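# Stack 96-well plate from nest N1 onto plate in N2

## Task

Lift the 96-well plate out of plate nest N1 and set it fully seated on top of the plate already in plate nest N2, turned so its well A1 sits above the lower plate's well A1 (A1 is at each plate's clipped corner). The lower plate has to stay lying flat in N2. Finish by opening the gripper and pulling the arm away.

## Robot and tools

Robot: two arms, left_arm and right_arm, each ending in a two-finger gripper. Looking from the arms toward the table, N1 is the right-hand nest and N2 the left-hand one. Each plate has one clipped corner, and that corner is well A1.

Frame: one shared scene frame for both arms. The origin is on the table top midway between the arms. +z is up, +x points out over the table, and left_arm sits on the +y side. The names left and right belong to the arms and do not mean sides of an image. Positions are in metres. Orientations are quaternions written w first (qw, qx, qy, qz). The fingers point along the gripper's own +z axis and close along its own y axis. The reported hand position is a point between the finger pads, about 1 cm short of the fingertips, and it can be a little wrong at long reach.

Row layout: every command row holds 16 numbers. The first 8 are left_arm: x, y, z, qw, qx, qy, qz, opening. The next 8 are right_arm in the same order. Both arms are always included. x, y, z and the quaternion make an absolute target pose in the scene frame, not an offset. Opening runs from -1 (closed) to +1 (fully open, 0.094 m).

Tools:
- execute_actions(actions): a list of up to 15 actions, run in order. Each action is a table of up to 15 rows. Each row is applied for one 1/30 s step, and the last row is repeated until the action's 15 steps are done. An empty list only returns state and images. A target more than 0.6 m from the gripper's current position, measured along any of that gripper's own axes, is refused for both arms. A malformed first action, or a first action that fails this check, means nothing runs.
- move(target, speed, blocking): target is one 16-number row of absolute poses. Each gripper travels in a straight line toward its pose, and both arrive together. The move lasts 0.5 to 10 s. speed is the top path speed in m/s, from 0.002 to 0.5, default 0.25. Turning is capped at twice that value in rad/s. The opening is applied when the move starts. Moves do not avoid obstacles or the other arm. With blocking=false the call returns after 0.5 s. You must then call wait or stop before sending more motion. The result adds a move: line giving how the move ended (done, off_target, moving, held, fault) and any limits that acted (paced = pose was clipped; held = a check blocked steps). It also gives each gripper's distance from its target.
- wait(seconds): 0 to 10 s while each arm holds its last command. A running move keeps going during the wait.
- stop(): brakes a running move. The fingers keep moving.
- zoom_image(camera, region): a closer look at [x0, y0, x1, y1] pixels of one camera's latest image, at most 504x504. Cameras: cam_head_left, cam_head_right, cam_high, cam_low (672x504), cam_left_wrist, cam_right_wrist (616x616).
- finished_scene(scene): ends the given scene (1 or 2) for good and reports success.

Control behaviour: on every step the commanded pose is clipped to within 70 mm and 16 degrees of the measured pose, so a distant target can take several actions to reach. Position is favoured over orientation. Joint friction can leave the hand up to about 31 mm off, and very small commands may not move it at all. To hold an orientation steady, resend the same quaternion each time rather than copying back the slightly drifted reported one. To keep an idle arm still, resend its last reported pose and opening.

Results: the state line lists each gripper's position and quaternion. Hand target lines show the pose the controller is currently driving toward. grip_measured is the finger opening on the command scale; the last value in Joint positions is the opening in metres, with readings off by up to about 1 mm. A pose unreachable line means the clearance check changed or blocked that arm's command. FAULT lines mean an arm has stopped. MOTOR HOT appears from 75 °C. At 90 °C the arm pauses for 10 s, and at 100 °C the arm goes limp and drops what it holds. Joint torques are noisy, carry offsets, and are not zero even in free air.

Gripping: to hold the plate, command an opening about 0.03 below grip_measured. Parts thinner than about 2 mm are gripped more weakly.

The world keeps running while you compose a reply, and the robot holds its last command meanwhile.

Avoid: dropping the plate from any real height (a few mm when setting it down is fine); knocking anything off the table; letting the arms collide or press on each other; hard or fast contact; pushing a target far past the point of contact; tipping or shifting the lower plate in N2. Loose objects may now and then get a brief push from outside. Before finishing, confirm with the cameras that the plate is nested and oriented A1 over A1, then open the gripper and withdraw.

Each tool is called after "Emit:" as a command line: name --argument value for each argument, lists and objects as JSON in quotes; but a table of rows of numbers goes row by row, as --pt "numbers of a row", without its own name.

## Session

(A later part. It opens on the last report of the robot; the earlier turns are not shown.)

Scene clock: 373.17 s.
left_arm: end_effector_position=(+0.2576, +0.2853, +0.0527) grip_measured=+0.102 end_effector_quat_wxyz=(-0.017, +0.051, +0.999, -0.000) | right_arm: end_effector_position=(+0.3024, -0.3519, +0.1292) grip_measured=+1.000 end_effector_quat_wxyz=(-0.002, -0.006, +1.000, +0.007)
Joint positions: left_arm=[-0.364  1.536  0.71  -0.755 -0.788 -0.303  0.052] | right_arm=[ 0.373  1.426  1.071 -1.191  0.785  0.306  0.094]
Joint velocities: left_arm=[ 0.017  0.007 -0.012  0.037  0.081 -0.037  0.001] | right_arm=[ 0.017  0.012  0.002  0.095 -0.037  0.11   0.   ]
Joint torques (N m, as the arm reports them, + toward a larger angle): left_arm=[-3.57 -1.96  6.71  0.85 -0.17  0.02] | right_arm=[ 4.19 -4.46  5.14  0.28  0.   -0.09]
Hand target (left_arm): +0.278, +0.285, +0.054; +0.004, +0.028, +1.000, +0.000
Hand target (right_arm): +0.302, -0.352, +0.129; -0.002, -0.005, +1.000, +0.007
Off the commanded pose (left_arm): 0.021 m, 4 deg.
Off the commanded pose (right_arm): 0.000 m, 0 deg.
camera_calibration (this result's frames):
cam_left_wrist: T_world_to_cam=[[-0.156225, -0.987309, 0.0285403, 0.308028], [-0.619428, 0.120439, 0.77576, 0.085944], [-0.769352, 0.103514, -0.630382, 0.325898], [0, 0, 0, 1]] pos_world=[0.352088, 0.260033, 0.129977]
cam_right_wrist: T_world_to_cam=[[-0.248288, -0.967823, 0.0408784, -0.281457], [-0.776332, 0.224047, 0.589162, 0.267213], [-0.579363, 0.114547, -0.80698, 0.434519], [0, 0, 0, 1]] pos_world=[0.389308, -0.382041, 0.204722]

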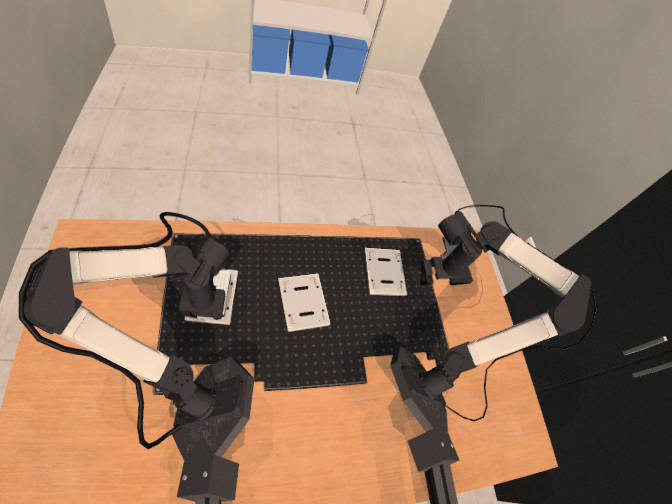

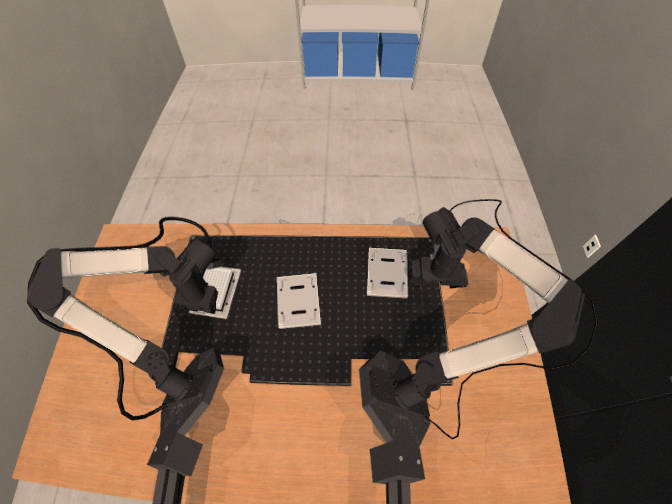

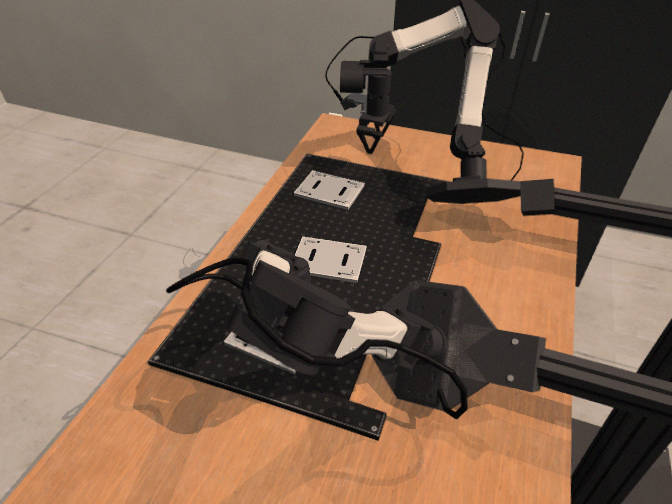

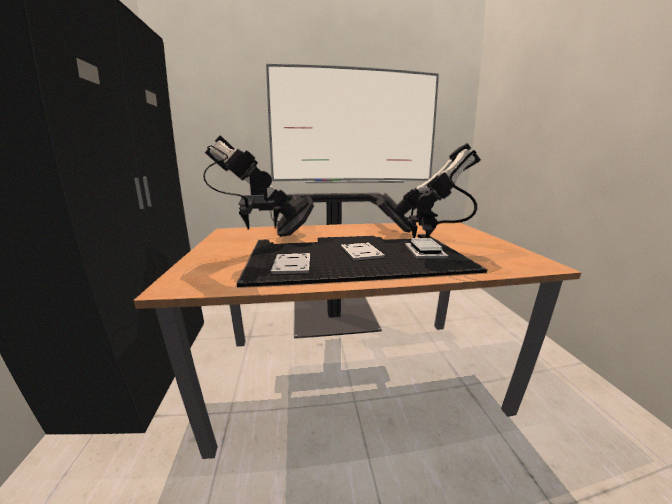

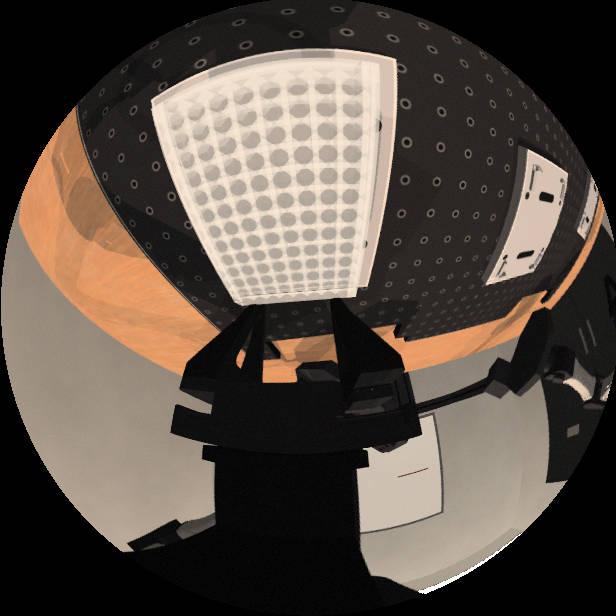

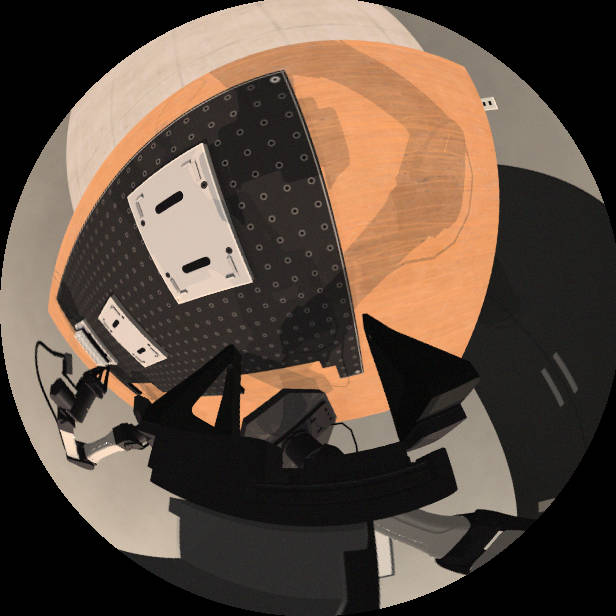

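The plate is locked against the push. Backing off.

Emit:
move --target '[0.225,0.287,0.06,0,0.037,0.999,0,0.1,0.3024,-0.3519,0.1292,-0.002,-0.005,1,0.007,1]' --speed 0.1

Emit:
move --target '[0.225,0.30,0.14,0,0.037,0.999,0,1,0.3024,-0.3519,0.1292,-0.002,-0.005,1,0.007,1]'

Emit:
zoom_image --camera "cam_left_wrist" --region '[190,40,410,260]'

Emit:
move --target '[0.23,0.47,0.12,0,0.037,0.999,0,1,0.3024,-0.3519,0.1292,-0.002,-0.005,1,0.007,1]'

Emit:
zoom_image --camera "cam_left_wrist" --region '[370,40,570,240]'

Emit:
zoom_image --camera "cam_low" --region '[395,225,455,265]'

Scene clock: 380.70 s.
left_arm: end_effector_position=(+0.2313, +0.2836, +0.0591) grip_measured=+0.102 end_effector_quat_wxyz=(-0.000, +0.036, +0.999, -0.007) | right_arm: end_effector_position=(+0.3024, -0.3519, +0.1292) grip_measured=+1.000 end_effector_quat_wxyz=(-0.002, -0.006, +1.000, +0.007)
Joint positions: left_arm=[-0.428  1.433  0.597 -0.76  -0.787 -0.386  0.052] | right_arm=[ 0.373  1.426  1.071 -1.191  0.785  0.306  0.094]
Joint velocities: left_arm=[ 0.002  0.002 -0.017 -0.022 -0.037 -0.11  -0.001] | right_arm=[ 0.017  0.007  0.007  0.007  0.066 -0.007  0.   ]
Joint torques (N m, as the arm reports them, + toward a larger angle): left_arm=[-4.43 -3.73  2.42  0.25 -0.15 -0.13] | right_arm=[ 4.18 -4.45  5.14  0.28 -0.01 -0.09]
Hand target (left_arm): +0.225, +0.287, +0.059; +0.000, +0.037, +0.999, -0.001
Hand target (right_arm): +0.302, -0.352, +0.129; -0.002, -0.005, +1.000, +0.007
Off the commanded pose (left_arm): 0.007 m, 1 deg.
Off the commanded pose (right_arm): 0.000 m, 0 deg.
move: done
camera_calibration (this result's frames):
cam_left_wrist: T_world_to_cam=[[-0.128184, -0.991028, 0.0378456, 0.296086], [-0.647661, 0.112549, 0.75357, 0.074955], [-0.751068, 0.0720845, -0.656277, 0.316131], [0, 0, 0, 1]] pos_world=[0.323935, 0.262206, 0.13978]
cam_right_wrist: T_world_to_cam=[[-0.248288, -0.967823, 0.0408784, -0.281457], [-0.776332, 0.224047, 0.589162, 0.267213], [-0.579363, 0.114547, -0.80698, 0.434519], [0, 0, 0, 1]] pos_world=[0.389308, -0.382041, 0.204722]

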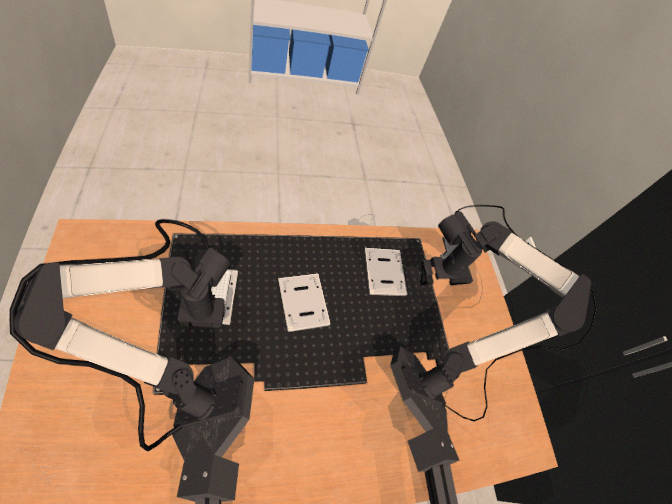

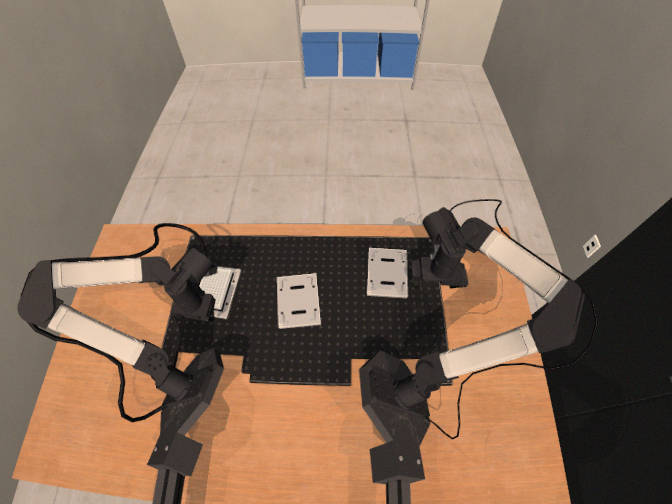

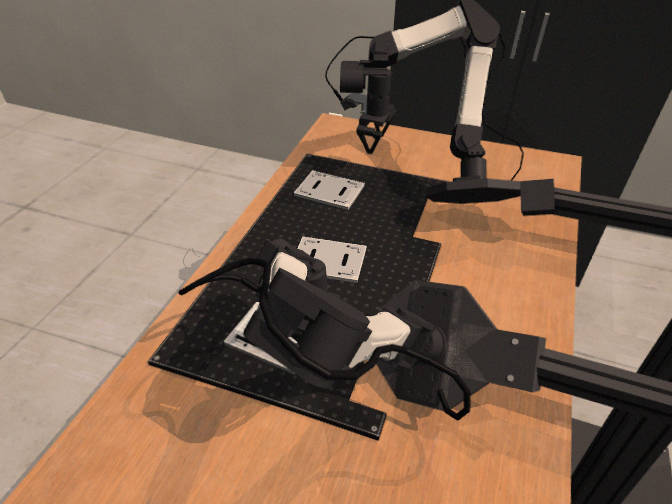

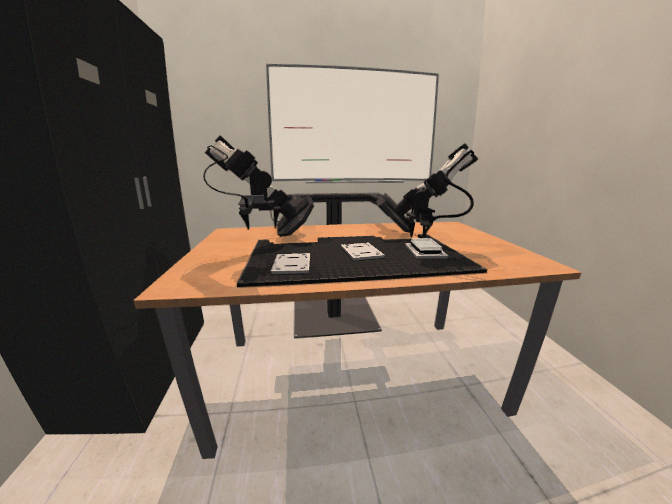

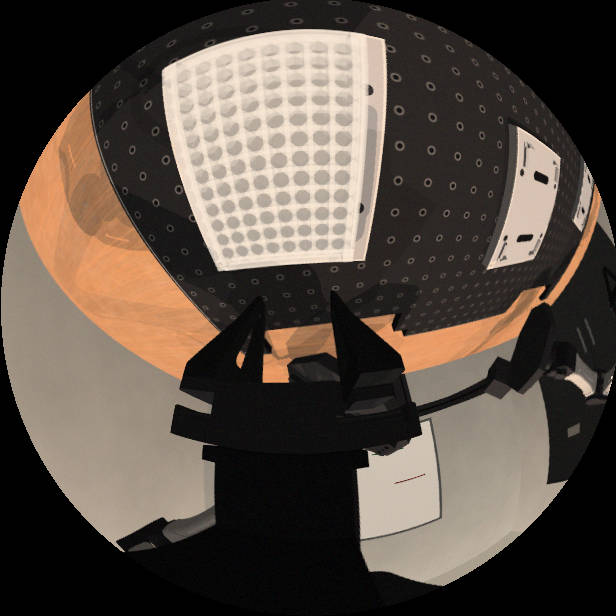

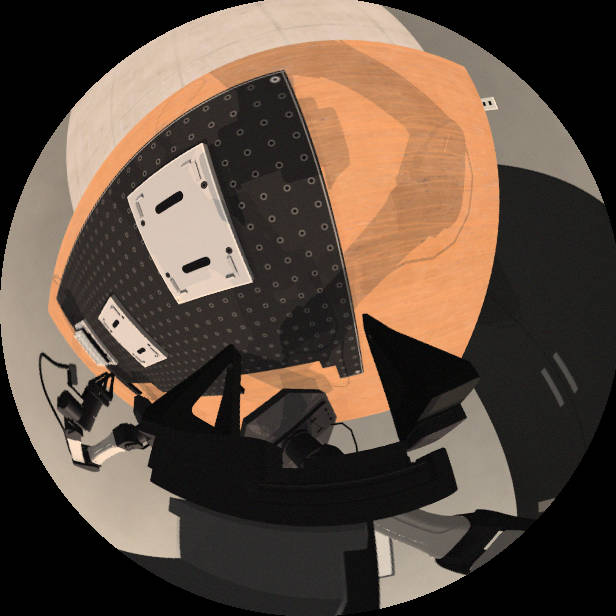

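Scene clock: 381.87 s.
left_arm: end_effector_position=(+0.2210, +0.2994, +0.1338) grip_measured=+1.000 end_effector_quat_wxyz=(+0.001, +0.042, +0.999, +0.000) | right_arm: end_effector_position=(+0.3024, -0.3519, +0.1292) grip_measured=+1.000 end_effector_quat_wxyz=(-0.002, -0.006, +1.000, +0.007)
Joint positions: left_arm=[-0.696  1.369  0.789 -1.284 -0.757 -0.751  0.094] | right_arm=[ 0.373  1.426  1.071 -1.191  0.785  0.306  0.094]
Joint velocities: left_arm=[ 0.007 -0.012 -0.002  0.037 -0.051 -0.066  0.   ] | right_arm=[ 0.007 -0.027 -0.017 -0.022 -0.022 -0.022  0.   ]
Joint torques (N m, as the arm reports them, + toward a larger angle): left_arm=[-4.07 -0.98  6.75  0.18  0.   -0.12] | right_arm=[ 4.19 -4.44  5.14  0.28  0.   -0.09]
Hand target (left_arm): +0.224, +0.299, +0.139; +0.001, +0.038, +0.999, -0.005
Hand target (right_arm): +0.302, -0.352, +0.129; -0.002, -0.005, +1.000, +0.007
Off the commanded pose (left_arm): 0.007 m, 1 deg.
Off the commanded pose (right_arm): 0.000 m, 0 deg.
move: done
camera_calibration (this result's frames):
cam_left_wrist: T_world_to_cam=[[-0.140584, -0.989793, 0.0233682, 0.311943], [-0.648652, 0.109911, 0.753107, 0.0112938], [-0.747988, 0.0907166, -0.657483, 0.350223], [0, 0, 0, 1]] pos_world=[0.313142, 0.275746, 0.214471]
cam_right_wrist: T_world_to_cam=[[-0.248288, -0.967823, 0.0408784, -0.281457], [-0.776332, 0.224047, 0.589162, 0.267213], [-0.579363, 0.114547, -0.80698, 0.434519], [0, 0, 0, 1]] pos_world=[0.389308, -0.382041, 0.204722]

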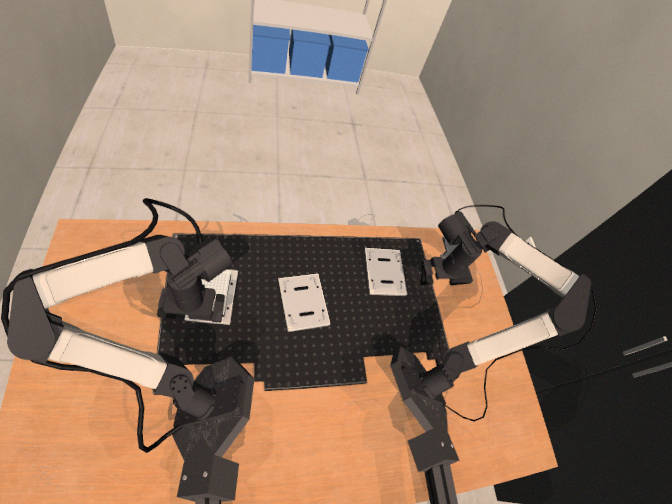

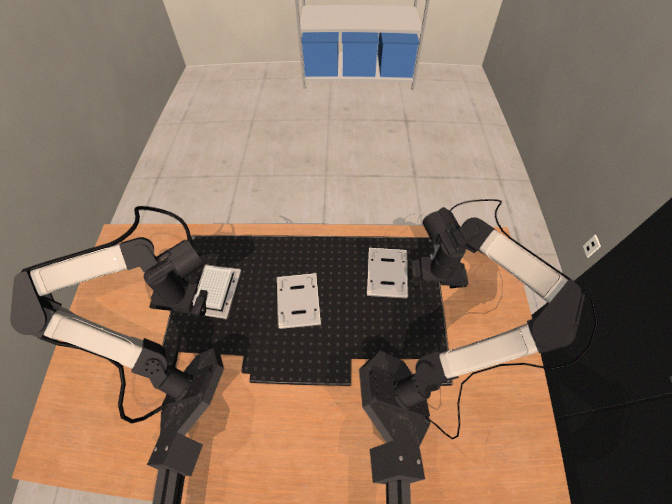

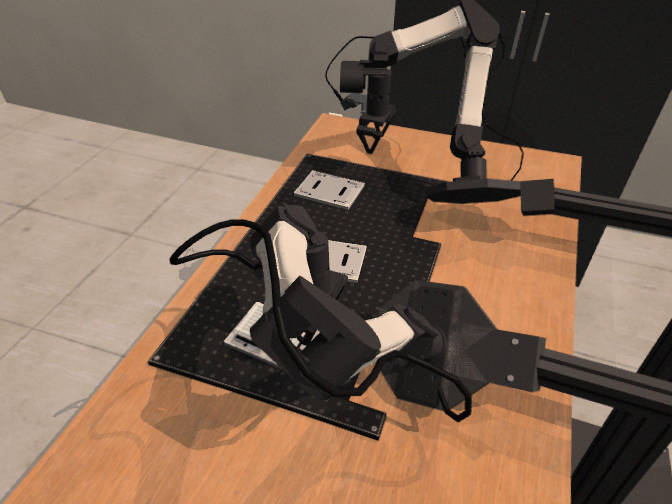

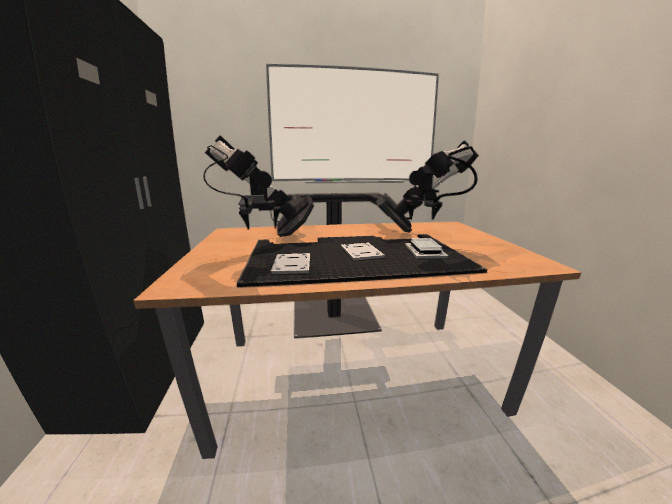

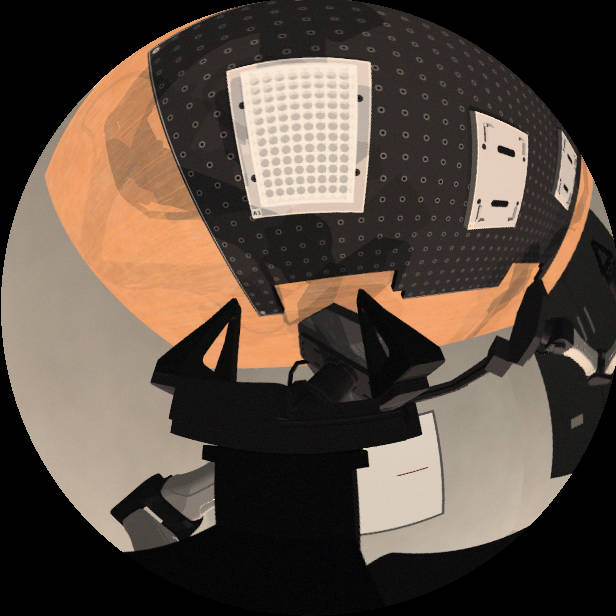

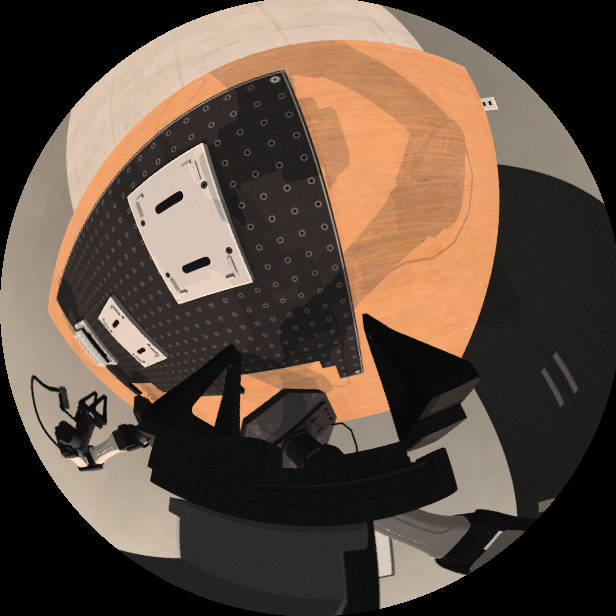

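Region (190, 40, 410, 260) of cam_left_wrist's 616x616 image, scaled by 2.291, with more detail than that image has.

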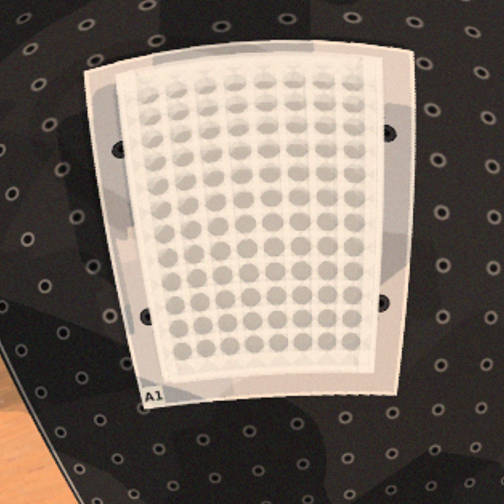

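Scene clock: 383.43 s.
left_arm: end_effector_position=(+0.2228, +0.4677, +0.1153) grip_measured=+1.000 end_effector_quat_wxyz=(-0.025, +0.052, +0.998, +0.011) | right_arm: end_effector_position=(+0.3024, -0.3519, +0.1292) grip_measured=+1.000 end_effector_quat_wxyz=(-0.002, -0.006, +1.000, +0.007)
Joint positions: left_arm=[ 0.119  0.921  0.916 -1.149 -0.709  0.334  0.094] | right_arm=[ 0.373  1.426  1.071 -1.191  0.785  0.306  0.094]
Joint velocities: left_arm=[-0.007 -0.027  0.002  0.051 -0.022  0.022  0.   ] | right_arm=[ 0.002 -0.002 -0.007 -0.022 -0.007 -0.037  0.   ]
Joint torques (N m, as the arm reports them, + toward a larger angle): left_arm=[-0.42 -4.49  6.3   0.52  0.1   0.07] | right_arm=[ 4.19 -4.45  5.14  0.28  0.   -0.09]
Hand target (left_arm): +0.229, +0.473, +0.120; -0.005, +0.038, +0.999, +0.012
Hand target (right_arm): +0.302, -0.352, +0.129; -0.002, -0.005, +1.000, +0.007
Off the commanded pose (left_arm): 0.009 m, 4 deg.
Off the commanded pose (right_arm): 0.000 m, 0 deg.
move: off_target (left_arm)
camera_calibration (this result's frames):
cam_left_wrist: T_world_to_cam=[[-0.158787, -0.987277, 0.00846096, 0.483748], [-0.607588, 0.104468, 0.787352, -0.00264776], [-0.778218, 0.11988, -0.616445, 0.312417], [0, 0, 0, 1]] pos_world=[0.318333, 0.440417, 0.19058]
cam_right_wrist: T_world_to_cam=[[-0.248288, -0.967823, 0.0408784, -0.281457], [-0.776332, 0.224047, 0.589162, 0.267213], [-0.579363, 0.114547, -0.80698, 0.434519], [0, 0, 0, 1]] pos_world=[0.389308, -0.382041, 0.204722]

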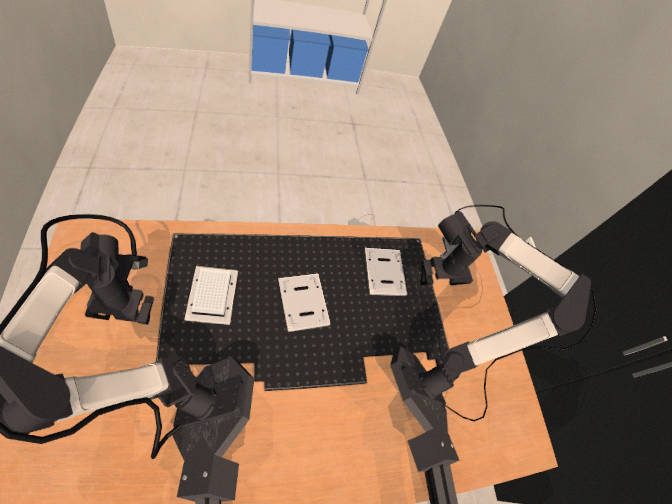

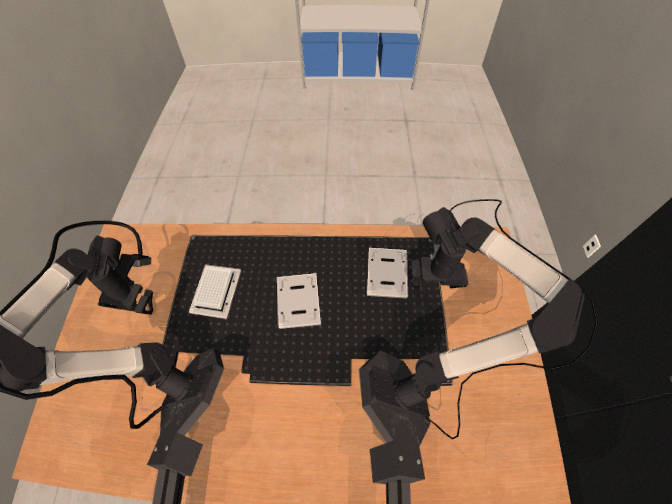

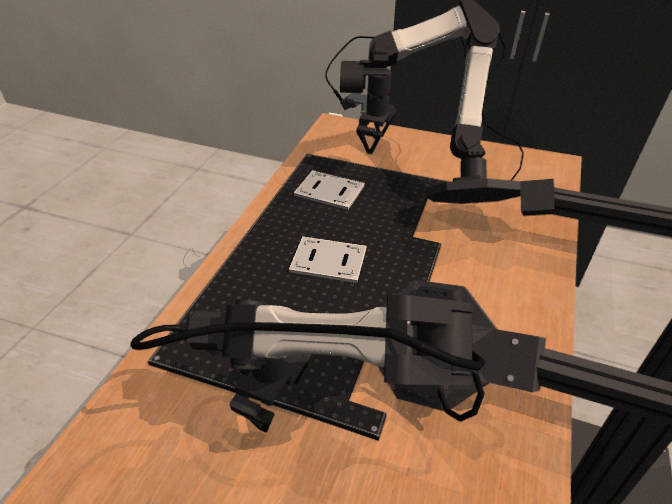

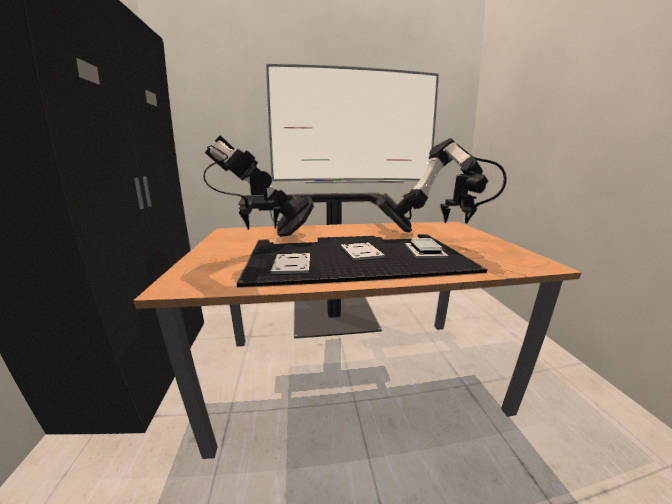

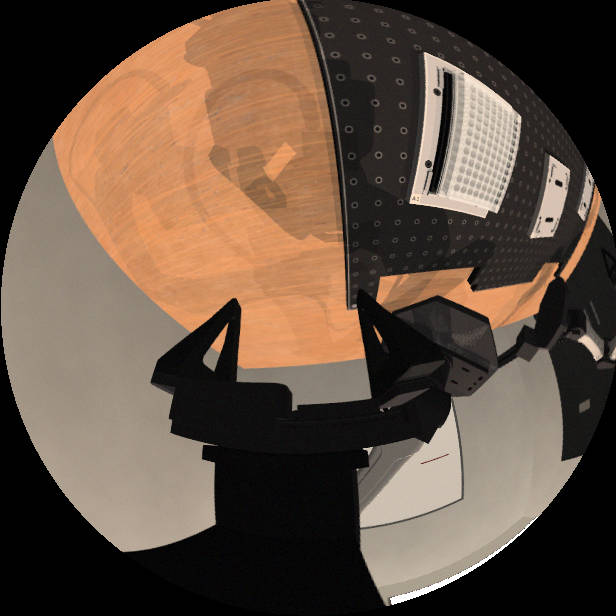

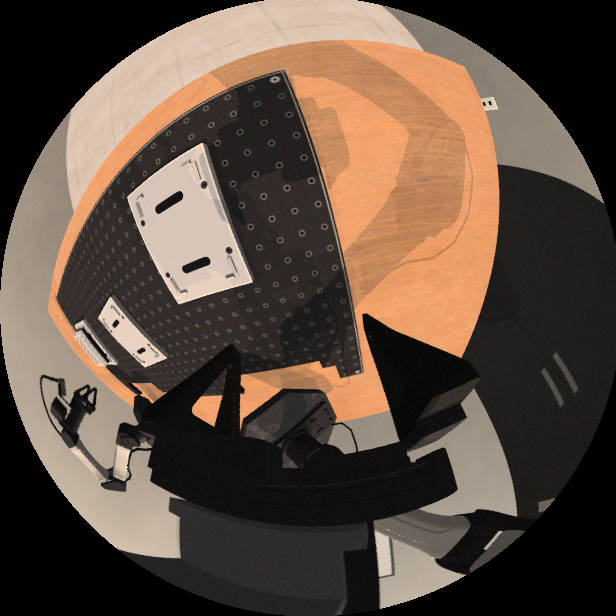

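Region (370, 40, 570, 240) of cam_left_wrist's 616x616 image, scaled by 2.520, with more detail than that image has.

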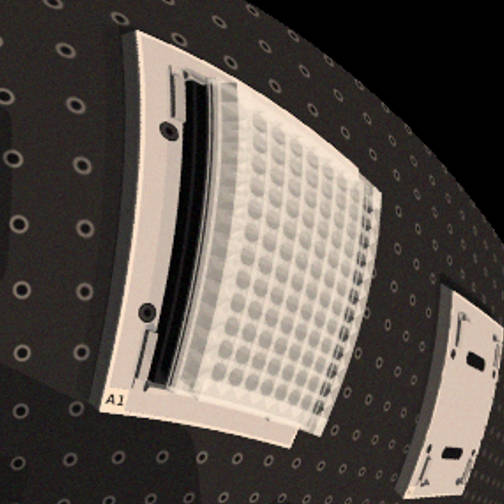

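Region (395, 225, 455, 265) of cam_low's 672x504 image, scaled by 8.400, with more detail than that image has.

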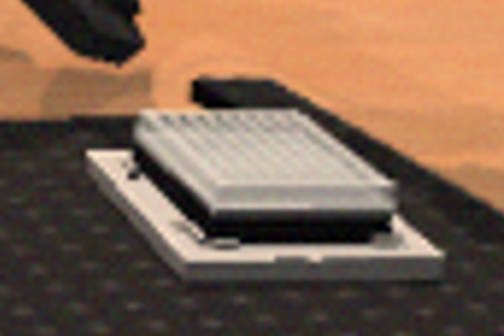

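Emit:
finished_scene --scene 2

The scene is finished: the task was done.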